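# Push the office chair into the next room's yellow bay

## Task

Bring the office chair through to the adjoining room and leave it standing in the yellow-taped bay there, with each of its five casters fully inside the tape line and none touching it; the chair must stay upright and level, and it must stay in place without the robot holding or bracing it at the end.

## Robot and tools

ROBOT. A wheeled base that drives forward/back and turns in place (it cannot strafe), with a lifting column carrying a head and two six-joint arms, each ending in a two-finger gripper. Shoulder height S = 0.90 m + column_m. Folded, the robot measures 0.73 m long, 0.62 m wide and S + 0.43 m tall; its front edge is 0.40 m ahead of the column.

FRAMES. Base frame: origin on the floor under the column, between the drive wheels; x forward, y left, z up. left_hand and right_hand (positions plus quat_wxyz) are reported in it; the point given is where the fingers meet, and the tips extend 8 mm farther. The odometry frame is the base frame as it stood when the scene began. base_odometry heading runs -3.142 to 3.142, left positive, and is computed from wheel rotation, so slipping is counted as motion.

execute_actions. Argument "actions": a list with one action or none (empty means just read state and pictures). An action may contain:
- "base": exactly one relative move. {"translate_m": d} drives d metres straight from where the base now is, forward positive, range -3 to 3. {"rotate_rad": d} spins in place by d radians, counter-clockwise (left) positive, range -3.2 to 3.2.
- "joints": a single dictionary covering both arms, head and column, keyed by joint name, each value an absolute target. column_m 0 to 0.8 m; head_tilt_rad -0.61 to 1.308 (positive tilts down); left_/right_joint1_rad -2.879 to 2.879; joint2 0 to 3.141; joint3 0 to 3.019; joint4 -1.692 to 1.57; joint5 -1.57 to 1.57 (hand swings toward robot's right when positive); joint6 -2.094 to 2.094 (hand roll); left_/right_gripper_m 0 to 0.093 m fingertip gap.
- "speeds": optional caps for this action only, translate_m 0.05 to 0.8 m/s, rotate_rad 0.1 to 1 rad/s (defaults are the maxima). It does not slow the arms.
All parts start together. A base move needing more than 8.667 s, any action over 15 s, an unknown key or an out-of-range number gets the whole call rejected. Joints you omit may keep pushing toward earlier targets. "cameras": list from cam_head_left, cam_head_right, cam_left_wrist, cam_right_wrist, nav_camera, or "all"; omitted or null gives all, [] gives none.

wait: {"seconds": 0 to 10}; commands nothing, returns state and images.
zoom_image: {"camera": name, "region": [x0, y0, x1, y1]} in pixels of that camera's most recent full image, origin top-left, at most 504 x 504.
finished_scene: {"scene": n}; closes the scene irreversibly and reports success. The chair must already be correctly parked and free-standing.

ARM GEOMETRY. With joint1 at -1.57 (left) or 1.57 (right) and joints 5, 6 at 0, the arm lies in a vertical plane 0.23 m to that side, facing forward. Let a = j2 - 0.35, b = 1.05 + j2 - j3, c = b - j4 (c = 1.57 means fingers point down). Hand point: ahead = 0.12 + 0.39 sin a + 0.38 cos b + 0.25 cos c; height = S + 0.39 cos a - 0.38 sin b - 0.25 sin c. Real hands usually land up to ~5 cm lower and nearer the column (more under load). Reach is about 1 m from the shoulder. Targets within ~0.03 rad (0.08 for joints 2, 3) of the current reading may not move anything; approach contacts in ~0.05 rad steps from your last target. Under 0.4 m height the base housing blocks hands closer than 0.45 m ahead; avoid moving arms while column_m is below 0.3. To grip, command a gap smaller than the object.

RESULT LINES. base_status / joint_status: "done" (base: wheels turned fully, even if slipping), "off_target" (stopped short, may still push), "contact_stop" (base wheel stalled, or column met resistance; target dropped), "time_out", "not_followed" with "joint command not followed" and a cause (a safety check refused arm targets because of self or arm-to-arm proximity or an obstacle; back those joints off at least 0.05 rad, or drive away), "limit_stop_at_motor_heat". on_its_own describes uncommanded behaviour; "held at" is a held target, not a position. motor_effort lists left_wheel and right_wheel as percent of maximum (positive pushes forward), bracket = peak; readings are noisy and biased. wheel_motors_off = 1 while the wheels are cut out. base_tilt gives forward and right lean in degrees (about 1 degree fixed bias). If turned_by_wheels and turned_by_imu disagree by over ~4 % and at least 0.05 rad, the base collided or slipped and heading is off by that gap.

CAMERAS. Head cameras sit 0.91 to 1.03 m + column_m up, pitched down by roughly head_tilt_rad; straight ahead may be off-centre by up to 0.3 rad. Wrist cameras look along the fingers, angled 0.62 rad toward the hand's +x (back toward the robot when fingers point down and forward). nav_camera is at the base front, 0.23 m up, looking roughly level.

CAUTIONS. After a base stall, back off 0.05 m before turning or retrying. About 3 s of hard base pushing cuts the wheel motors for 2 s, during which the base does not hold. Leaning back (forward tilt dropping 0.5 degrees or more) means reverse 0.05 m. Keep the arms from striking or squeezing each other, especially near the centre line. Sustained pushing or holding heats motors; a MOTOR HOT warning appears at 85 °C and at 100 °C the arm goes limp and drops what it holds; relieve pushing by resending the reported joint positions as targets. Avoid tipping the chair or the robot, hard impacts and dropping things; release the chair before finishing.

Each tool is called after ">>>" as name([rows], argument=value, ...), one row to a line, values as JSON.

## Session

>>> execute_actions(actions=[])

Scene clock: 0.00 s.
Joint torques (N m, as the arm reports them, + toward a larger angle): no reading
base_odometry: x=+0.000 y=+0.000 heading=+0.000 (m, m, rad; odometry frame)
turned_by_wheels: +0.000 (rad since the last result)
turned_by_imu: +0.000 (rad since the last result)
base_tilt: forward=+0.5 right=-1.0 (deg)
base_status: not commanded
joint_positions: column_m=+0.554 head_tilt_rad=+0.862 left_joint1_rad=-1.564 left_joint2_rad=+0.863 left_joint3_rad=+0.403 left_joint4_rad=-0.973 left_joint5_rad=+0.022 left_joint6_rad=+0.063 left_gripper_m=+0.094 right_joint1_rad=+1.597 right_joint2_rad=+0.859 right_joint3_rad=+0.401 right_joint4_rad=-0.935 right_joint5_rad=+0.042 right_joint6_rad=-0.060 right_gripper_m=+0.095
joint_status: not commanded
wheel_motors_off: 0
motor_effort: left_wheel=-2 right_wheel=+5 (%)
left_hand: x=+0.1444 y=+0.2223 z=+1.2587 quat_wxyz=(+0.438, -0.021, -0.898, +0.022) (m; base frame)
right_hand: x=+0.1500 y=-0.2269 z=+1.2519 quat_wxyz=(+0.421, +0.047, -0.906, -0.001) (m; base frame)
pictures: cam_head_left, cam_head_right, cam_left_wrist, cam_right_wrist, nav_camera
camera_calibration (this result's frames):
cam_head_left: T_world_to_cam=[[0.0594716, -0.998195, -0.00841278, 0.0670108], [-0.799259, -0.0425668, -0.599477, 0.96771], [0.598037, 0.0423758, -0.800348, 1.13553], [0, 0, 0, 1]] pos_world=[0.0903774, 0.0599632, 1.4895]
cam_head_right: T_world_to_cam=[[0.0372968, -0.99918, -0.0157615, -0.0508662], [-0.783625, -0.0194559, -0.620929, 0.998262], [0.620113, 0.0355097, -0.783708, 1.10394], [0, 0, 0, 1]] pos_world=[0.09959, -0.0706032, 1.48422]
cam_left_wrist: T_world_to_cam=[[-0.0237247, -0.99796, 0.0592695, 0.149226], [-0.0284967, 0.0599372, 0.997795, -1.26258], [-0.999312, 0.0219834, -0.0298606, 0.297924], [0, 0, 0, 1]] pos_world=[0.26528, 0.218048, 1.25985]
cam_right_wrist: T_world_to_cam=[[0.0873687, -0.994461, -0.0584271, -0.171262], [-0.0820067, -0.0656322, 0.994468, -1.2386], [-0.992795, -0.082094, -0.0872867, 0.367117], [0, 0, 0, 1]] pos_world=[0.277862, -0.221467, 1.25378]
Images, in order (width x height): cam_head_left 896x504, cam_head_right 896x504, cam_left_wrist 504x504, cam_right_wrist 504x504, nav_camera 896x504.

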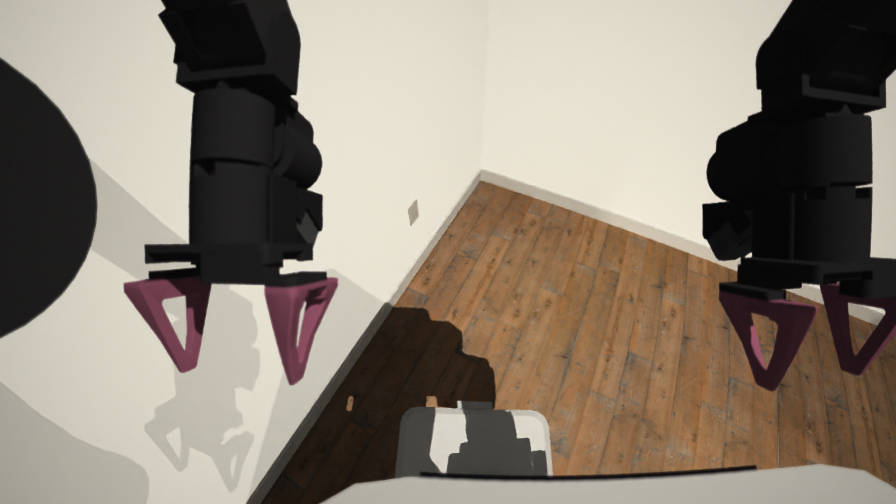

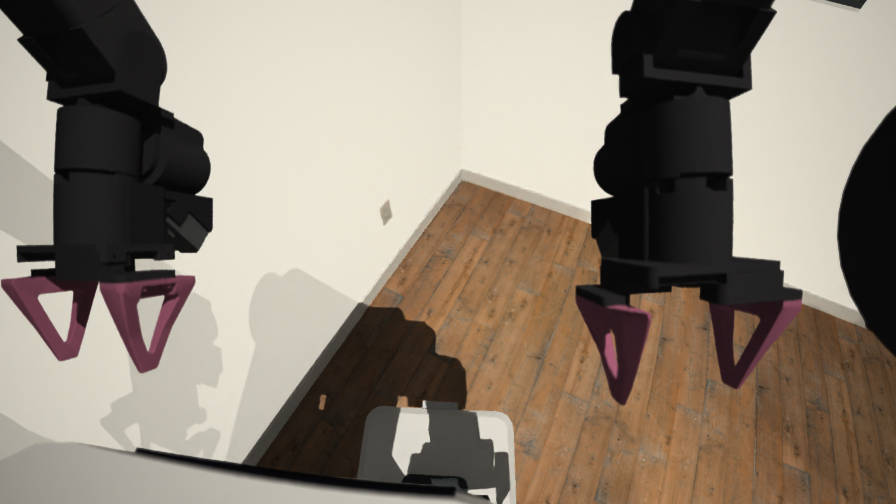

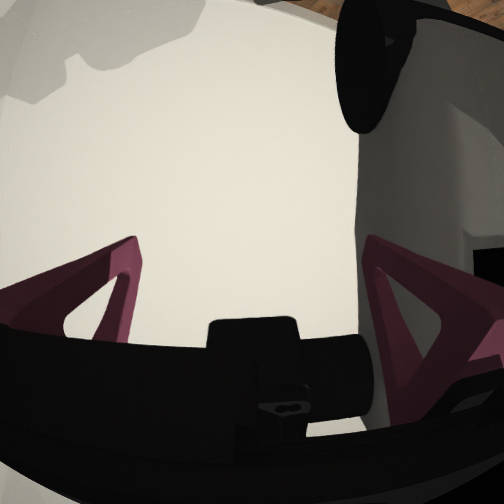

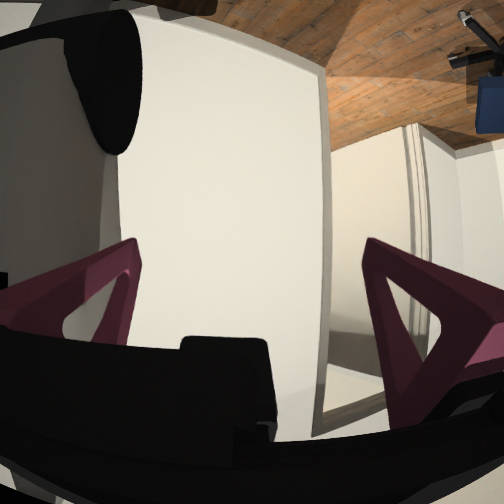

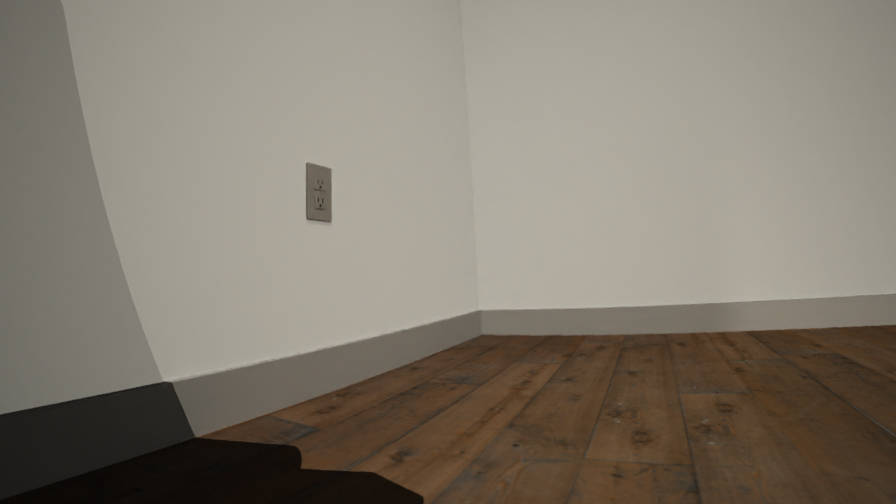

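Left wall is close; turn right.

>>> execute_actions([
  {"base":{"rotate_rad":-2.2},"joints":{"head_tilt_rad":0.6,"column_m":0.5}},
], cameras=["cam_head_left","cam_head_right","nav_camera"])

Scene clock: 7.47 s.
Joint torques (N m, as the arm reports them, + toward a larger angle): left_arm=[-1.41 -6.59 -0.99 -1.45  0.01  0.04] | right_arm=[ 0.61 -6.81 -0.7  -1.43  0.22 -0.08]
base_odometry: x=+0.000 y=+0.000 heading=-2.199 (m, m, rad; odometry frame)
turned_by_wheels: -2.199 (rad since the last result)
turned_by_imu: -2.201 (rad since the last result)
base_tilt: forward=+0.4 right=-0.8 (deg)
base_status: done
joint_positions: column_m=+0.500 head_tilt_rad=+0.617 left_joint1_rad=-1.564 left_joint2_rad=+0.863 left_joint3_rad=+0.403 left_joint4_rad=-0.973 left_joint5_rad=+0.022 left_joint6_rad=+0.063 left_gripper_m=+0.094 right_joint1_rad=+1.597 right_joint2_rad=+0.859 right_joint3_rad=+0.401 right_joint4_rad=-0.935 right_joint5_rad=+0.042 right_joint6_rad=-0.060 right_gripper_m=+0.095
joint_status: all done
wheel_motors_off: 0
motor_effort: left_wheel=+6(40) right_wheel=-3(41) (%)
left_hand: x=+0.1446 y=+0.2223 z=+1.2046 quat_wxyz=(+0.438, -0.021, -0.898, +0.022) (m; base frame)
right_hand: x=+0.1500 y=-0.2269 z=+1.1979 quat_wxyz=(+0.421, +0.047, -0.906, -0.001) (m; base frame)
pictures: cam_head_left, cam_head_right, nav_camera
camera_calibration (this result's frames):
cam_head_left: T_world_to_cam=[[0.0597403, -0.998195, 0.00622377, 0.0447922], [-0.630502, -0.0425668, -0.77502, 1.18776], [0.773886, 0.0423758, -0.631906, 0.833197], [0, 0, 0, 1]] pos_world=[0.101411, 0.0599632, 1.44676]
cam_head_right: T_world_to_cam=[[0.0400019, -0.99918, -0.00627093, -0.0659562], [-0.610143, -0.0194559, -0.792053, 1.21035], [0.791281, 0.0355097, -0.610421, 0.795543], [0, 0, 0, 1]] pos_world=[0.111628, -0.0706032, 1.44387]
Images, in order (width x height): cam_head_left 896x504, cam_head_right 896x504, nav_camera 896x504.

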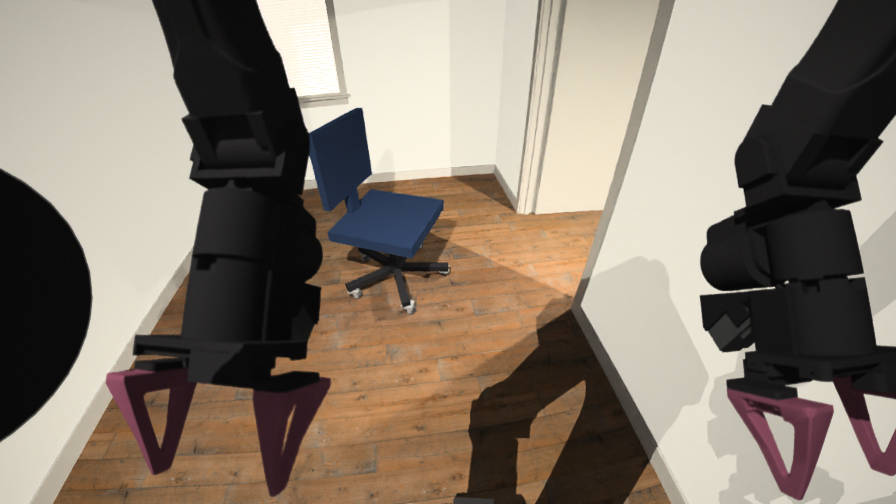

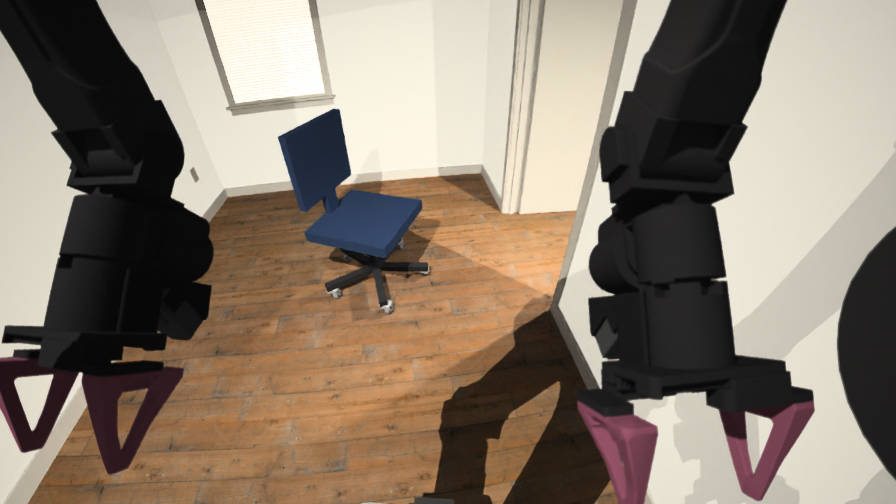

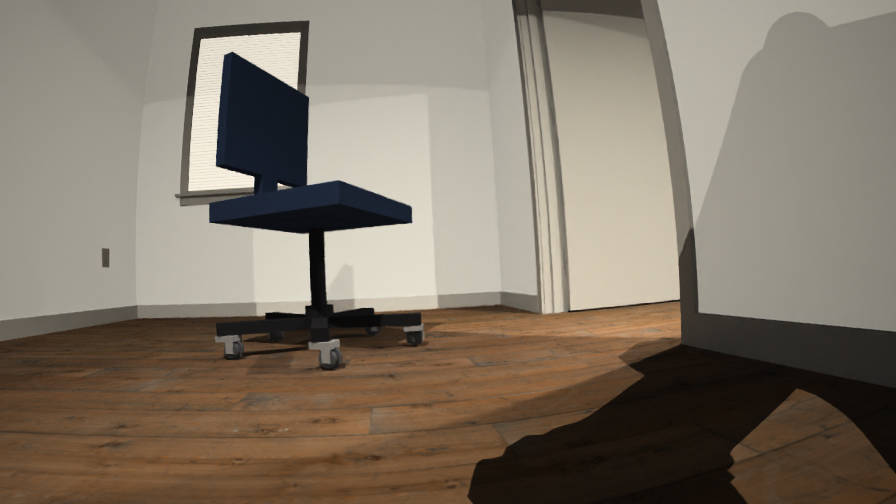

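>>> execute_actions([
  {"base":{"rotate_rad":1.0}},
], cameras=[])

>>> execute_actions([
  {"base":{"translate_m":1.5}},
], cameras=[])

>>> execute_actions([
  {"base":{"rotate_rad":-0.867}},
], cameras=[])

>>> execute_actions([
  {"base":{"translate_m":1.06}},
], cameras=[])

>>> execute_actions([
  {"base":{"rotate_rad":-1.943},"joints":{"head_tilt_rad":0.9}},
], cameras=["cam_head_left","nav_camera"])

Scene clock: 18.73 s.
Joint torques (N m, as the arm reports them, + toward a larger angle): left_arm=[-1.26 -6.43 -0.96 -1.47  0.02  0.04] | right_arm=[ 0.65 -6.85 -0.62 -1.4   0.22 -0.08]
base_odometry: x=+0.000 y=+0.000 heading=-1.201 (m, m, rad; odometry frame)
turned_by_wheels: +0.998 (rad since the last result)
turned_by_imu: +0.998 (rad since the last result)
base_tilt: forward=+0.4 right=-0.9 (deg)
base_status: done
joint_positions: column_m=+0.500 head_tilt_rad=+0.617 left_joint1_rad=-1.564 left_joint2_rad=+0.863 left_joint3_rad=+0.403 left_joint4_rad=-0.973 left_joint5_rad=+0.022 left_joint6_rad=+0.063 left_gripper_m=+0.094 right_joint1_rad=+1.597 right_joint2_rad=+0.859 right_joint3_rad=+0.401 right_joint4_rad=-0.935 right_joint5_rad=+0.042 right_joint6_rad=-0.060 right_gripper_m=+0.095
joint_status: not commanded
wheel_motors_off: 0
motor_effort: left_wheel=-2(32) right_wheel=+1(18) (%)
left_hand: x=+0.1446 y=+0.2223 z=+1.2046 quat_wxyz=(+0.438, -0.021, -0.898, +0.022) (m; base frame)
right_hand: x=+0.1500 y=-0.2269 z=+1.1979 quat_wxyz=(+0.421, +0.047, -0.906, -0.001) (m; base frame)
pictures: none
No camera images: the call's "cameras" was empty. Leave "cameras" out to get every camera's image.

Scene clock: 22.73 s.
Joint torques (N m, as the arm reports them, + toward a larger angle): left_arm=[-1.37 -6.53 -1.15 -1.41  0.01  0.03] | right_arm=[ 0.62 -6.99 -0.62 -1.41  0.22 -0.08]
base_odometry: x=+0.543 y=-1.399 heading=-1.200 (m, m, rad; odometry frame)
turned_by_wheels: +0.000 (rad since the last result)
turned_by_imu: +0.002 (rad since the last result)
base_tilt: forward=+0.4 right=-0.9 (deg)
base_status: done
joint_positions: column_m=+0.500 head_tilt_rad=+0.617 left_joint1_rad=-1.564 left_joint2_rad=+0.863 left_joint3_rad=+0.405 left_joint4_rad=-0.973 left_joint5_rad=+0.022 left_joint6_rad=+0.063 left_gripper_m=+0.094 right_joint1_rad=+1.597 right_joint2_rad=+0.859 right_joint3_rad=+0.400 right_joint4_rad=-0.935 right_joint5_rad=+0.042 right_joint6_rad=-0.060 right_gripper_m=+0.095
joint_status: not commanded
wheel_motors_off: 0
motor_effort: left_wheel=+1(45) right_wheel=-4(40) (%)
left_hand: x=+0.1454 y=+0.2223 z=+1.2044 quat_wxyz=(+0.438, -0.021, -0.899, +0.022) (m; base frame)
right_hand: x=+0.1498 y=-0.2269 z=+1.1979 quat_wxyz=(+0.421, +0.047, -0.906, -0.001) (m; base frame)
pictures: none
No camera images: the call's "cameras" was empty. Leave "cameras" out to get every camera's image.

Scene clock: 25.17 s.
Joint torques (N m, as the arm reports them, + toward a larger angle): left_arm=[-1.49 -6.5  -1.03 -1.48 -0.01  0.04] | right_arm=[ 0.62 -6.79 -0.62 -1.42  0.22 -0.08]
base_odometry: x=+0.543 y=-1.398 heading=-2.067 (m, m, rad; odometry frame)
turned_by_wheels: -0.866 (rad since the last result)
turned_by_imu: -0.867 (rad since the last result)
base_tilt: forward=+0.5 right=-0.9 (deg)
base_status: done
joint_positions: column_m=+0.500 head_tilt_rad=+0.617 left_joint1_rad=-1.564 left_joint2_rad=+0.863 left_joint3_rad=+0.404 left_joint4_rad=-0.973 left_joint5_rad=+0.022 left_joint6_rad=+0.063 left_gripper_m=+0.094 right_joint1_rad=+1.597 right_joint2_rad=+0.859 right_joint3_rad=+0.400 right_joint4_rad=-0.935 right_joint5_rad=+0.042 right_joint6_rad=-0.060 right_gripper_m=+0.095
joint_status: not commanded
wheel_motors_off: 0
motor_effort: left_wheel=+4(35) right_wheel=-4(39) (%)
left_hand: x=+0.1450 y=+0.2223 z=+1.2045 quat_wxyz=(+0.438, -0.021, -0.899, +0.022) (m; base frame)
right_hand: x=+0.1498 y=-0.2269 z=+1.1979 quat_wxyz=(+0.421, +0.047, -0.906, -0.001) (m; base frame)
pictures: none
No camera images: the call's "cameras" was empty. Leave "cameras" out to get every camera's image.

Scene clock: 28.67 s.
Joint torques (N m, as the arm reports them, + toward a larger angle): left_arm=[-1.39 -6.51 -1.08 -1.46  0.01  0.05] | right_arm=[ 0.64 -6.81 -0.8  -1.42  0.22 -0.08]
base_odometry: x=+0.038 y=-2.331 heading=-2.067 (m, m, rad; odometry frame)
turned_by_wheels: +0.000 (rad since the last result)
turned_by_imu: +0.001 (rad since the last result)
base_tilt: forward=+0.5 right=-0.9 (deg)
base_status: done
joint_positions: column_m=+0.500 head_tilt_rad=+0.617 left_joint1_rad=-1.564 left_joint2_rad=+0.863 left_joint3_rad=+0.404 left_joint4_rad=-0.973 left_joint5_rad=+0.022 left_joint6_rad=+0.063 left_gripper_m=+0.094 right_joint1_rad=+1.597 right_joint2_rad=+0.859 right_joint3_rad=+0.402 right_joint4_rad=-0.935 right_joint5_rad=+0.042 right_joint6_rad=-0.060 right_gripper_m=+0.095
joint_status: not commanded
wheel_motors_off: 0
motor_effort: left_wheel=-3(55) right_wheel=-1(38) (%)
left_hand: x=+0.1452 y=+0.2223 z=+1.2044 quat_wxyz=(+0.438, -0.021, -0.899, +0.022) (m; base frame)
right_hand: x=+0.1508 y=-0.2269 z=+1.1976 quat_wxyz=(+0.420, +0.047, -0.906, -0.001) (m; base frame)
pictures: none
No camera images: the call's "cameras" was empty. Leave "cameras" out to get every camera's image.

Scene clock: 32.17 s.
Joint torques (N m, as the arm reports them, + toward a larger angle): left_arm=[-1.45 -6.48 -1.07 -1.43  0.01  0.04] | right_arm=[ 0.6  -6.84 -0.77 -1.42  0.22 -0.08]
base_odometry: x=+0.038 y=-2.331 heading=+2.274 (m, m, rad; odometry frame)
turned_by_wheels: -1.942 (rad since the last result)
turned_by_imu: -1.944 (rad since the last result)
base_tilt: forward=+0.5 right=-0.9 (deg)
base_status: done
joint_positions: column_m=+0.500 head_tilt_rad=+0.901 left_joint1_rad=-1.564 left_joint2_rad=+0.863 left_joint3_rad=+0.404 left_joint4_rad=-0.973 left_joint5_rad=+0.022 left_joint6_rad=+0.063 left_gripper_m=+0.094 right_joint1_rad=+1.597 right_joint2_rad=+0.859 right_joint3_rad=+0.402 right_joint4_rad=-0.935 right_joint5_rad=+0.042 right_joint6_rad=-0.060 right_gripper_m=+0.095
joint_status: all done
wheel_motors_off: 0
motor_effort: left_wheel=+5(47) right_wheel=-4(41) (%)
left_hand: x=+0.1450 y=+0.2223 z=+1.2045 quat_wxyz=(+0.438, -0.021, -0.899, +0.022) (m; base frame)
right_hand: x=+0.1508 y=-0.2269 z=+1.1976 quat_wxyz=(+0.420, +0.047, -0.906, -0.001) (m; base frame)
pictures: cam_head_left, nav_camera
camera_calibration (this result's frames):
cam_head_left: T_world_to_cam=[[0.0591, -0.998195, -0.0107158, 0.0699976], [-0.821935, -0.0425668, -0.567988, 0.889672], [0.566506, 0.0423758, -0.822967, 1.12749], [0, 0, 0, 1]] pos_world=[0.0883833, 0.0599632, 1.43396]
Images, in order (width x height): cam_head_left 896x504, nav_camera 896x504.

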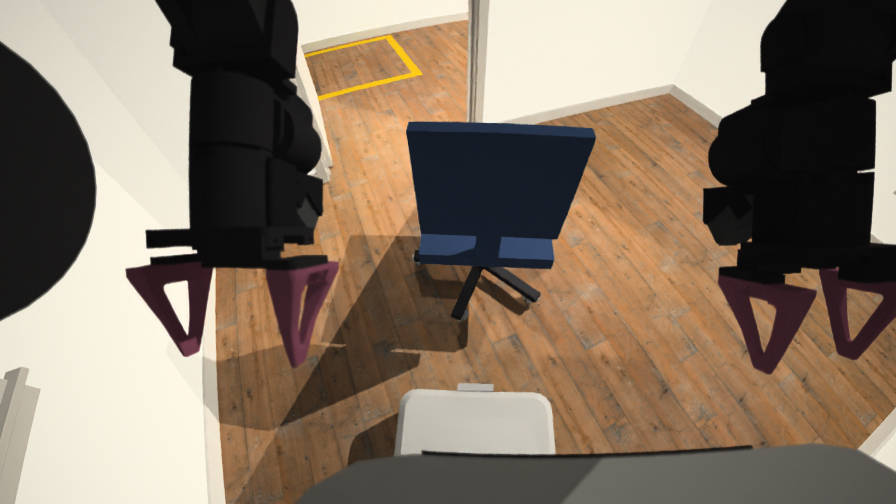

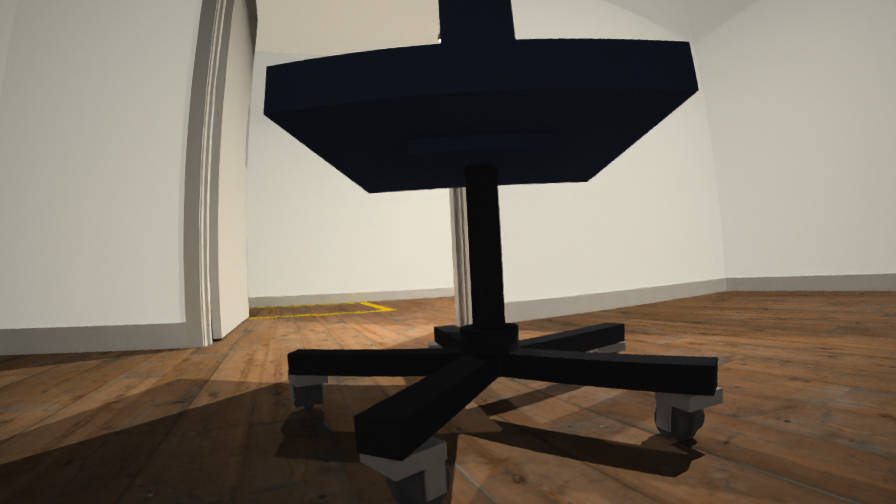

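>>> execute_actions([
  {"joints":{"left_joint1_rad":-1.8,"left_joint2_rad":1.25,"left_joint3_rad":1.8,"left_joint4_rad":-1.07,"left_joint5_rad":0,"left_joint6_rad":1.57,"right_joint1_rad":1.62,"right_joint2_rad":1.25,"right_joint3_rad":1.8,"right_joint4_rad":-1.07,"right_joint5_rad":0,"right_joint6_rad":1.57}},
], cameras=[])

>>> execute_actions([
  {"joints":{"column_m":0.34}},
], cameras=["cam_left_wrist","cam_right_wrist"])

Scene clock: 36.77 s.
Joint torques (N m, as the arm reports them, + toward a larger angle): left_arm=[ -3.08 -20.52  10.37  -0.31   0.15   0.09] | right_arm=[  1.2  -21.52  10.5   -0.33   0.24   0.03]
base_odometry: x=+0.038 y=-2.331 heading=+2.274 (m, m, rad; odometry frame)
turned_by_wheels: +0.000 (rad since the last result)
turned_by_imu: +0.000 (rad since the last result)
base_tilt: forward=+0.5 right=-0.8 (deg)
base_status: not commanded
joint_positions: column_m=+0.500 head_tilt_rad=+0.901 left_joint1_rad=-1.802 left_joint2_rad=+1.254 left_joint3_rad=+1.779 left_joint4_rad=-1.059 left_joint5_rad=+0.002 left_joint6_rad=+1.563 left_gripper_m=+0.094 right_joint1_rad=+1.615 right_joint2_rad=+1.262 right_joint3_rad=+1.764 right_joint4_rad=-1.061 right_joint5_rad=+0.001 right_joint6_rad=+1.562 right_gripper_m=+0.095
joint_status: all done
wheel_motors_off: 0
motor_effort: left_wheel=+8(10) right_wheel=-8(12) (%)
left_hand: x=+0.7489 y=+0.1070 z=+1.2149 quat_wxyz=(-0.068, -0.741, -0.664, +0.075) (m; base frame)
right_hand: x=+0.7467 y=-0.2032 z=+1.1932 quat_wxyz=(+0.025, -0.696, -0.718, +0.000) (m; base frame)
pictures: none
No camera images: the call's "cameras" was empty. Leave "cameras" out to get every camera's image.

Scene clock: 39.43 s.
Joint torques (N m, as the arm reports them, + toward a larger angle): left_arm=[ -3.27 -20.76  10.26  -0.39   0.15   0.1 ] | right_arm=[  1.16 -21.17  10.59  -0.33   0.24   0.03]
base_odometry: x=+0.038 y=-2.331 heading=+2.274 (m, m, rad; odometry frame)
turned_by_wheels: +0.000 (rad since the last result)
turned_by_imu: +0.000 (rad since the last result)
base_tilt: forward=+0.5 right=-0.9 (deg)
base_status: not commanded
joint_positions: column_m=+0.340 head_tilt_rad=+0.901 left_joint1_rad=-1.802 left_joint2_rad=+1.254 left_joint3_rad=+1.779 left_joint4_rad=-1.059 left_joint5_rad=+0.002 left_joint6_rad=+1.563 left_gripper_m=+0.094 right_joint1_rad=+1.615 right_joint2_rad=+1.262 right_joint3_rad=+1.764 right_joint4_rad=-1.061 right_joint5_rad=+0.001 right_joint6_rad=+1.562 right_gripper_m=+0.095
joint_status: all done
wheel_motors_off: 0
motor_effort: left_wheel=+8(9) right_wheel=-8(8) (%)
left_hand: x=+0.7489 y=+0.1070 z=+1.0549 quat_wxyz=(-0.068, -0.741, -0.664, +0.075) (m; base frame)
right_hand: x=+0.7467 y=-0.2032 z=+1.0332 quat_wxyz=(+0.025, -0.696, -0.718, +0.000) (m; base frame)
pictures: cam_left_wrist, cam_right_wrist
camera_calibration (this result's frames):
cam_left_wrist: T_world_to_cam=[[-0.993571, 0.113135, -0.00420968, 0.73498], [0.101026, 0.902788, 0.418053, -0.610708], [0.0510967, 0.41494, -0.908413, 0.996529], [0, 0, 0, 1]] pos_world=[0.741033, 0.054688, 1.16366]
cam_right_wrist: T_world_to_cam=[[-0.998532, -0.0474058, 0.0262009, 0.703252], [-0.0217932, 0.794475, 0.606906, -0.440406], [-0.0495868, 0.605444, -0.794342, 1.1083], [0, 0, 0, 1]] pos_world=[0.747579, -0.287782, 1.12923]
Images, in order (width x height): cam_left_wrist 504x504, cam_right_wrist 504x504.

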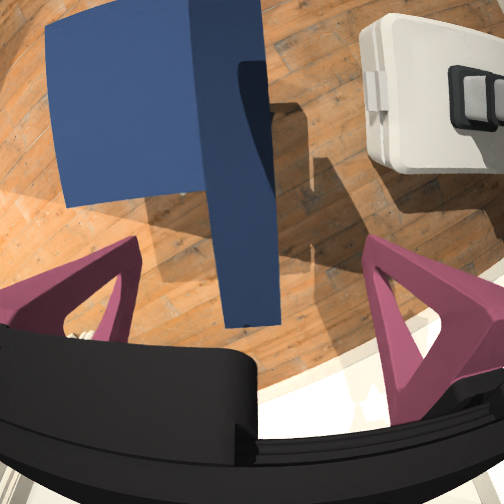

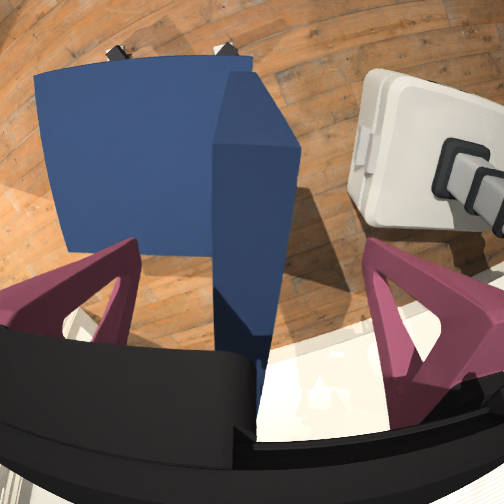

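Centered.

>>> execute_actions([
  {"joints":{"column_m":0.2}},
], cameras=[])

>>> execute_actions([
  {"joints":{"left_gripper_m":0.01,"right_gripper_m":0.01}},
], cameras=[])

>>> execute_actions([
  {"base":{"translate_m":0.45},"speeds":{"translate_m":0.15}},
], cameras=[])

>>> execute_actions([
  {"base":{"rotate_rad":0.3},"speeds":{"rotate_rad":0.15},"joints":{"head_tilt_rad":0.6}},
], cameras=["cam_head_left","cam_head_right","nav_camera"])

Scene clock: 44.13 s.
Joint torques (N m, as the arm reports them, + toward a larger angle): left_arm=[ -3.28 -19.56  10.4   -0.23   0.21   0.09] | right_arm=[  1.12 -18.17   9.94  -0.13   0.13  -0.02]
base_odometry: x=+0.038 y=-2.331 heading=+2.274 (m, m, rad; odometry frame)
turned_by_wheels: +0.000 (rad since the last result)
turned_by_imu: +0.000 (rad since the last result)
base_tilt: forward=+0.5 right=-0.9 (deg)
base_status: not commanded
joint_positions: column_m=+0.200 head_tilt_rad=+0.901 left_joint1_rad=-1.803 left_joint2_rad=+1.238 left_joint3_rad=+1.779 left_joint4_rad=-1.061 left_joint5_rad=+0.000 left_joint6_rad=+1.562 left_gripper_m=+0.094 right_joint1_rad=+1.615 right_joint2_rad=+1.220 right_joint3_rad=+1.775 right_joint4_rad=-1.063 right_joint5_rad=+0.004 right_joint6_rad=+1.565 right_gripper_m=+0.095
joint_status: all done
wheel_motors_off: 0
motor_effort: left_wheel=+7(8) right_wheel=-7(6) (%)
left_hand: x=+0.7516 y=+0.1088 z=+0.9245 quat_wxyz=(-0.072, -0.740, -0.665, +0.070) (m; base frame)
right_hand: x=+0.7590 y=-0.2045 z=+0.9232 quat_wxyz=(+0.007, -0.697, -0.716, -0.017) (m; base frame)
pictures: none
No camera images: the call's "cameras" was empty. Leave "cameras" out to get every camera's image.

Scene clock: 44.83 s.
Joint torques (N m, as the arm reports them, + toward a larger angle): left_arm=[ -3.22 -19.39  10.1   -0.45   0.08   0.4 ] | right_arm=[  1.5  -18.05   9.72   1.01   0.01  -0.18]
base_odometry: x=+0.038 y=-2.331 heading=+2.274 (m, m, rad; odometry frame)
turned_by_wheels: +0.000 (rad since the last result)
turned_by_imu: +0.000 (rad since the last result)
base_tilt: forward=+0.5 right=-0.9 (deg)
base_status: not commanded
joint_positions: column_m=+0.200 head_tilt_rad=+0.901 left_joint1_rad=-1.803 left_joint2_rad=+1.238 left_joint3_rad=+1.783 left_joint4_rad=-1.056 left_joint5_rad=+0.004 left_joint6_rad=+1.528 left_gripper_m=+0.040 right_joint1_rad=+1.610 right_joint2_rad=+1.219 right_joint3_rad=+1.777 right_joint4_rad=-1.095 right_joint5_rad=+0.008 right_joint6_rad=+1.579 right_gripper_m=+0.040
joint_status: left_gripper_m off_target (ended at +0.040, target +0.010); right_gripper_m off_target (ended at +0.040, target +0.010)
wheel_motors_off: 0
motor_effort: left_wheel=+2(8) right_wheel=-5(7) (%)
left_hand: x=+0.7540 y=+0.1082 z=+0.9259 quat_wxyz=(-0.075, -0.728, -0.677, +0.070) (m; base frame)
right_hand: x=+0.7521 y=-0.2077 z=+0.9243 quat_wxyz=(+0.014, -0.703, -0.711, -0.004) (m; base frame)
pictures: none
No camera images: the call's "cameras" was empty. Leave "cameras" out to get every camera's image.

Scene clock: 48.63 s.
Joint torques (N m, as the arm reports them, + toward a larger angle): left_arm=[ -3.2  -19.49   9.82  -0.41   0.2    0.5 ] | right_arm=[  1.46 -18.08   9.74   1.     0.08  -0.24]
base_odometry: x=-0.253 y=-1.988 heading=+2.273 (m, m, rad; odometry frame)
turned_by_wheels: -0.001 (rad since the last result)
turned_by_imu: +0.000 (rad since the last result)
base_tilt: forward=+0.5 right=-0.9 (deg)
base_status: done
joint_positions: column_m=+0.200 head_tilt_rad=+0.901 left_joint1_rad=-1.802 left_joint2_rad=+1.238 left_joint3_rad=+1.786 left_joint4_rad=-1.054 left_joint5_rad=+0.001 left_joint6_rad=+1.516 left_gripper_m=+0.040 right_joint1_rad=+1.610 right_joint2_rad=+1.219 right_joint3_rad=+1.777 right_joint4_rad=-1.095 right_joint5_rad=+0.005 right_joint6_rad=+1.584 right_gripper_m=+0.040
joint_status: not commanded
wheel_motors_off: 0
motor_effort: left_wheel=+0(51) right_wheel=+2(38) (%)
left_hand: x=+0.7559 y=+0.1088 z=+0.9266 quat_wxyz=(-0.075, -0.724, -0.682, +0.068) (m; base frame)
right_hand: x=+0.7522 y=-0.2071 z=+0.9243 quat_wxyz=(+0.015, -0.705, -0.709, -0.005) (m; base frame)
pictures: none
No camera images: the call's "cameras" was empty. Leave "cameras" out to get every camera's image.

Scene clock: 51.23 s.
Joint torques (N m, as the arm reports them, + toward a larger angle): left_arm=[ -3.71 -20.27   8.58  -0.71   0.29   0.55] | right_arm=[  1.14 -18.06   9.75   0.51   0.1   -0.49]
base_odometry: x=-0.253 y=-1.987 heading=+2.573 (m, m, rad; odometry frame)
turned_by_wheels: +0.299 (rad since the last result)
turned_by_imu: +0.296 (rad since the last result)
base_tilt: forward=+0.5 right=-0.9 (deg)
base_status: done
joint_positions: column_m=+0.200 head_tilt_rad=+0.617 left_joint1_rad=-1.796 left_joint2_rad=+1.246 left_joint3_rad=+1.800 left_joint4_rad=-1.046 left_joint5_rad=-0.001 left_joint6_rad=+1.512 left_gripper_m=+0.039 right_joint1_rad=+1.615 right_joint2_rad=+1.218 right_joint3_rad=+1.777 right_joint4_rad=-1.082 right_joint5_rad=+0.005 right_joint6_rad=+1.605 right_gripper_m=+0.040
joint_status: all done
wheel_motors_off: 0
motor_effort: left_wheel=-1(67) right_wheel=-1(54) (%)
left_hand: x=+0.7628 y=+0.1114 z=+0.9259 quat_wxyz=(-0.078, -0.721, -0.686, +0.061) (m; base frame)
right_hand: x=+0.7556 y=-0.2046 z=+0.9248 quat_wxyz=(+0.012, -0.711, -0.703, -0.012) (m; base frame)
pictures: cam_head_left, cam_head_right, nav_camera
camera_calibration (this result's frames):
cam_head_left: T_world_to_cam=[[0.0597408, -0.998195, 0.00621931, 0.0466645], [-0.63056, -0.0425668, -0.774973, 0.955218], [0.773838, 0.0423758, -0.631964, 0.643708], [0, 0, 0, 1]] pos_world=[0.101408, 0.0599632, 1.14678]
cam_head_right: T_world_to_cam=[[0.0400014, -0.99918, -0.00627392, -0.0678338], [-0.610202, -0.0194559, -0.792007, 0.972701], [0.791235, 0.0355097, -0.61048, 0.612501], [0, 0, 0, 1]] pos_world=[0.111625, -0.0706032, 1.14388]
Images, in order (width x height): cam_head_left 896x504, cam_head_right 896x504, nav_camera 896x504.

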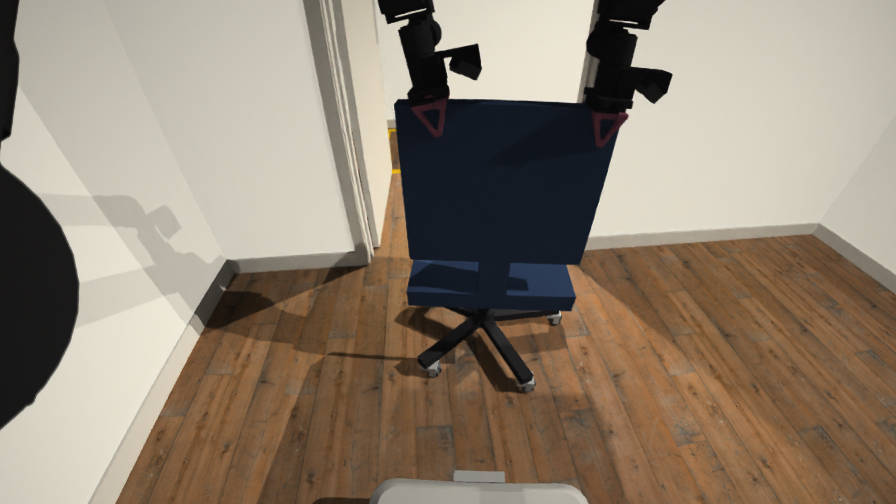

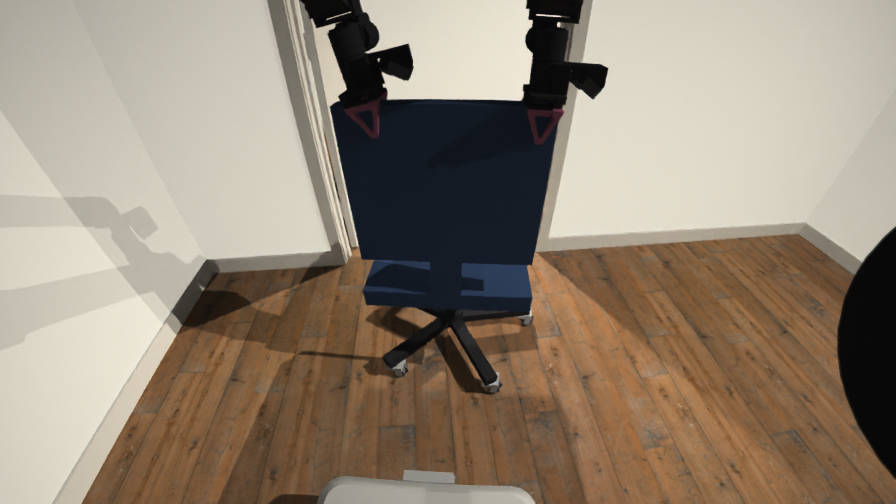

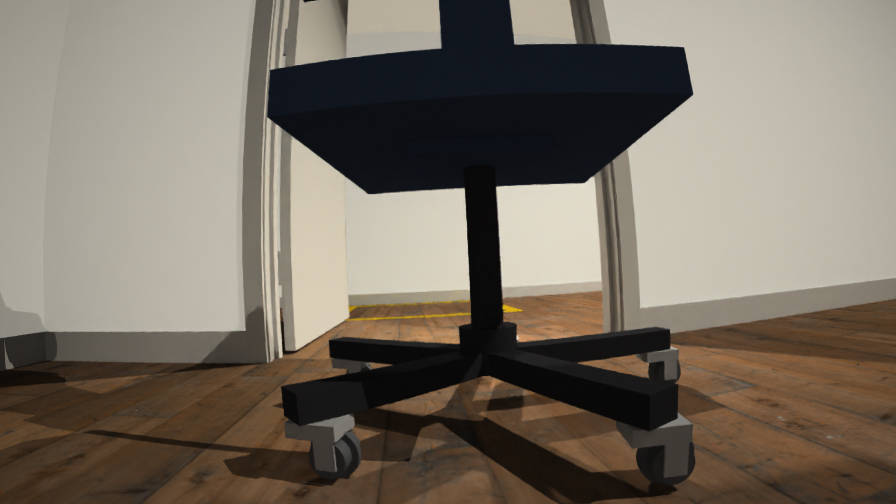

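>>> execute_actions([
  {"base":{"translate_m":0.9},"speeds":{"translate_m":0.15}},
], cameras=["cam_head_left","cam_head_right","nav_camera"])

Scene clock: 60.73 s.
Joint torques (N m, as the arm reports them, + toward a larger angle): left_arm=[ -4.75 -19.43   9.9   -0.06   0.55   0.73] | right_arm=[ -0.01 -18.05   9.71   0.27   0.17  -0.27]
base_odometry: x=-1.011 y=-1.503 heading=+2.574 (m, m, rad; odometry frame)
turned_by_wheels: +0.001 (rad since the last result)
turned_by_imu: +0.003 (rad since the last result)
base_tilt: forward=+0.4 right=-0.9 (deg)
base_status: done
joint_positions: column_m=+0.200 head_tilt_rad=+0.617 left_joint1_rad=-1.784 left_joint2_rad=+1.236 left_joint3_rad=+1.785 left_joint4_rad=-1.068 left_joint5_rad=-0.007 left_joint6_rad=+1.490 left_gripper_m=+0.039 right_joint1_rad=+1.631 right_joint2_rad=+1.218 right_joint3_rad=+1.777 right_joint4_rad=-1.075 right_joint5_rad=+0.003 right_joint6_rad=+1.586 right_gripper_m=+0.040
joint_status: not commanded
wheel_motors_off: 0
motor_effort: left_wheel=+0(47) right_wheel=+0(45) (%)
left_hand: x=+0.7540 y=+0.1197 z=+0.9258 quat_wxyz=(-0.062, -0.713, -0.695, +0.064) (m; base frame)
right_hand: x=+0.7573 y=-0.1961 z=+0.9255 quat_wxyz=(+0.015, -0.702, -0.712, -0.020) (m; base frame)
pictures: cam_head_left, cam_head_right, nav_camera
camera_calibration (this result's frames):
cam_head_left: T_world_to_cam=[[0.0597379, -0.998195, 0.00624712, 0.0466317], [-0.630199, -0.0425668, -0.775266, 0.955548], [0.774132, 0.0423758, -0.631604, 0.643266], [0, 0, 0, 1]] pos_world=[0.101427, 0.0599632, 1.1468]
cam_head_right: T_world_to_cam=[[0.0400043, -0.99918, -0.00625529, -0.0678561], [-0.609833, -0.0194559, -0.792291, 0.973019], [0.791519, 0.0355097, -0.610111, 0.61205], [0, 0, 0, 1]] pos_world=[0.111645, -0.0706032, 1.14391]
Images, in order (width x height): cam_head_left 896x504, cam_head_right 896x504, nav_camera 896x504.

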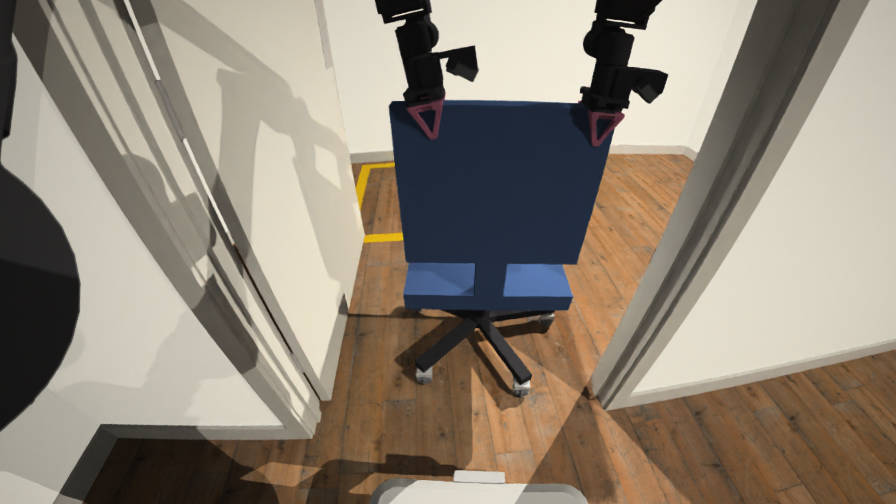

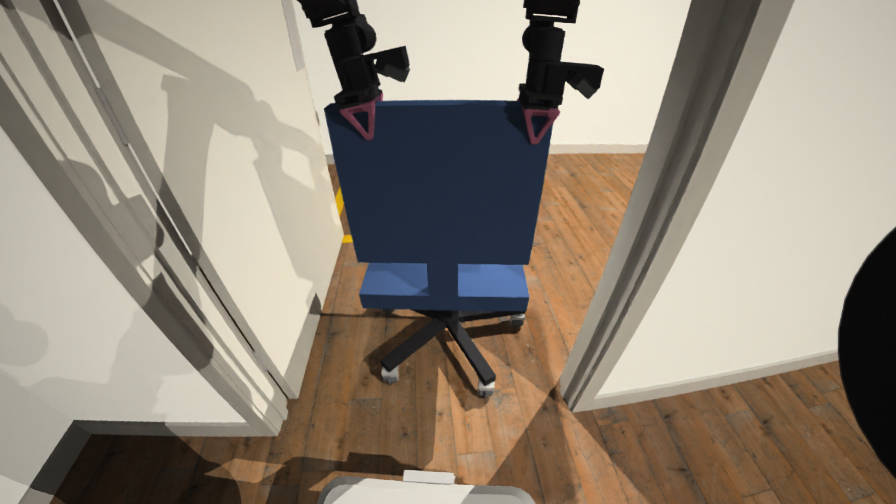

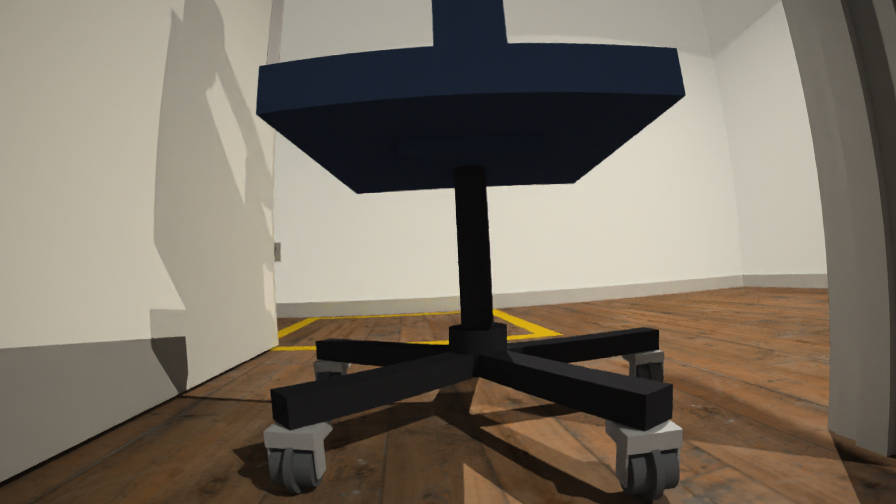

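>>> execute_actions([
  {"base":{"rotate_rad":0.13},"speeds":{"rotate_rad":0.15}},
], cameras=[])

>>> execute_actions([
  {"base":{"translate_m":1.0},"speeds":{"translate_m":0.15},"joints":{"head_tilt_rad":0.85}},
], cameras=["cam_head_left","cam_head_right","nav_camera"])

Scene clock: 65.13 s.
Joint torques (N m, as the arm reports them, + toward a larger angle): left_arm=[ -3.57 -20.3    8.54  -0.74   0.27   0.6 ] | right_arm=[  1.17 -18.08   9.71   0.39   0.13  -0.47]
base_odometry: x=-1.011 y=-1.503 heading=+2.703 (m, m, rad; odometry frame)
turned_by_wheels: +0.129 (rad since the last result)
turned_by_imu: +0.125 (rad since the last result)
base_tilt: forward=+0.5 right=-0.9 (deg)
base_status: done
joint_positions: column_m=+0.200 head_tilt_rad=+0.617 left_joint1_rad=-1.797 left_joint2_rad=+1.246 left_joint3_rad=+1.800 left_joint4_rad=-1.045 left_joint5_rad=+0.000 left_joint6_rad=+1.502 left_gripper_m=+0.039 right_joint1_rad=+1.614 right_joint2_rad=+1.218 right_joint3_rad=+1.777 right_joint4_rad=-1.078 right_joint5_rad=+0.004 right_joint6_rad=+1.604 right_gripper_m=+0.040
joint_status: not commanded
wheel_motors_off: 0
motor_effort: left_wheel=-2(70) right_wheel=+1(54) (%)
left_hand: x=+0.7632 y=+0.1109 z=+0.9261 quat_wxyz=(-0.079, -0.718, -0.689, +0.061) (m; base frame)
right_hand: x=+0.7568 y=-0.2050 z=+0.9251 quat_wxyz=(+0.010, -0.711, -0.703, -0.013) (m; base frame)
pictures: none
No camera images: the call's "cameras" was empty. Leave "cameras" out to get every camera's image.

Scene clock: 72.50 s.
Joint torques (N m, as the arm reports them, + toward a larger angle): left_arm=[ -4.61 -19.85   9.9    0.02   0.55   0.74] | right_arm=[ -0.04 -18.11   9.71   0.31   0.19  -0.27]
base_odometry: x=-1.917 y=-1.078 heading=+2.704 (m, m, rad; odometry frame)
turned_by_wheels: +0.001 (rad since the last result)
turned_by_imu: +0.003 (rad since the last result)
base_tilt: forward=+0.5 right=-0.9 (deg)
base_status: done
joint_positions: column_m=+0.200 head_tilt_rad=+0.851 left_joint1_rad=-1.784 left_joint2_rad=+1.236 left_joint3_rad=+1.785 left_joint4_rad=-1.068 left_joint5_rad=-0.007 left_joint6_rad=+1.488 left_gripper_m=+0.039 right_joint1_rad=+1.632 right_joint2_rad=+1.218 right_joint3_rad=+1.777 right_joint4_rad=-1.075 right_joint5_rad=+0.002 right_joint6_rad=+1.587 right_gripper_m=+0.040
joint_status: all done
wheel_motors_off: 0
motor_effort: left_wheel=+1(54) right_wheel=-1(33) (%)
left_hand: x=+0.7539 y=+0.1199 z=+0.9256 quat_wxyz=(-0.062, -0.713, -0.696, +0.063) (m; base frame)
right_hand: x=+0.7572 y=-0.1958 z=+0.9255 quat_wxyz=(+0.016, -0.702, -0.712, -0.020) (m; base frame)
pictures: cam_head_left, cam_head_right, nav_camera
camera_calibration (this result's frames):
cam_head_left: T_world_to_cam=[[0.0595555, -0.998195, -0.00779606, 0.0632971], [-0.793004, -0.0425668, -0.607727, 0.764974], [0.606298, 0.0423758, -0.794108, 0.8444], [0, 0, 0, 1]] pos_world=[0.0908993, 0.0599632, 1.13593]
cam_head_right: T_world_to_cam=[[0.0374581, -0.99918, -0.0153741, -0.0569131], [-0.777149, -0.0194559, -0.629016, 0.787728], [0.628201, 0.0355097, -0.77724, 0.818444], [0, 0, 0, 1]] pos_world=[0.100166, -0.0706032, 1.13075]
Images, in order (width x height): cam_head_left 896x504, cam_head_right 896x504, nav_camera 896x504.

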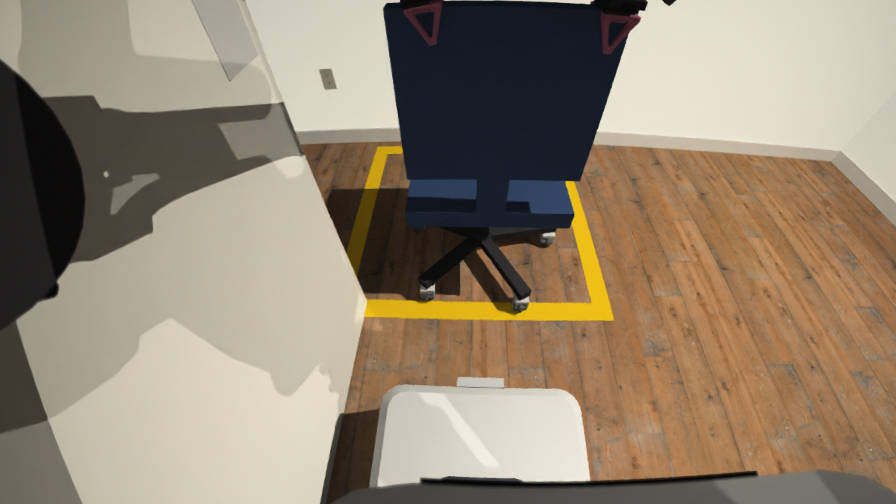

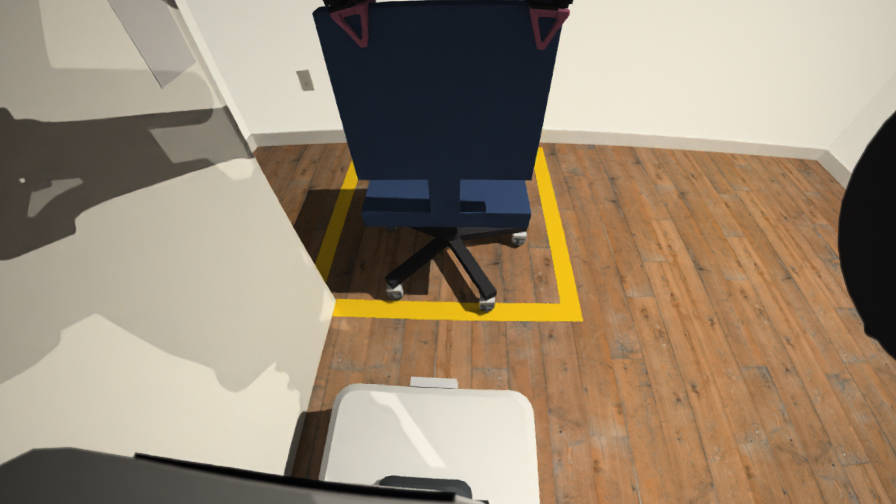

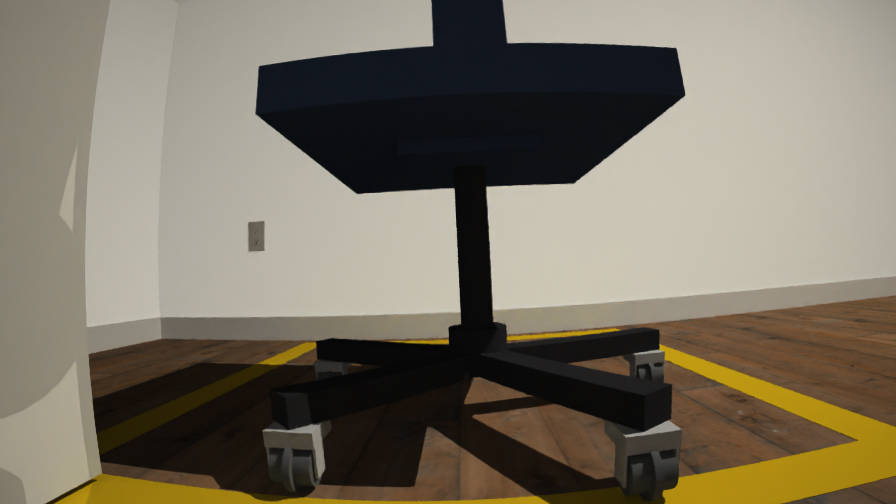

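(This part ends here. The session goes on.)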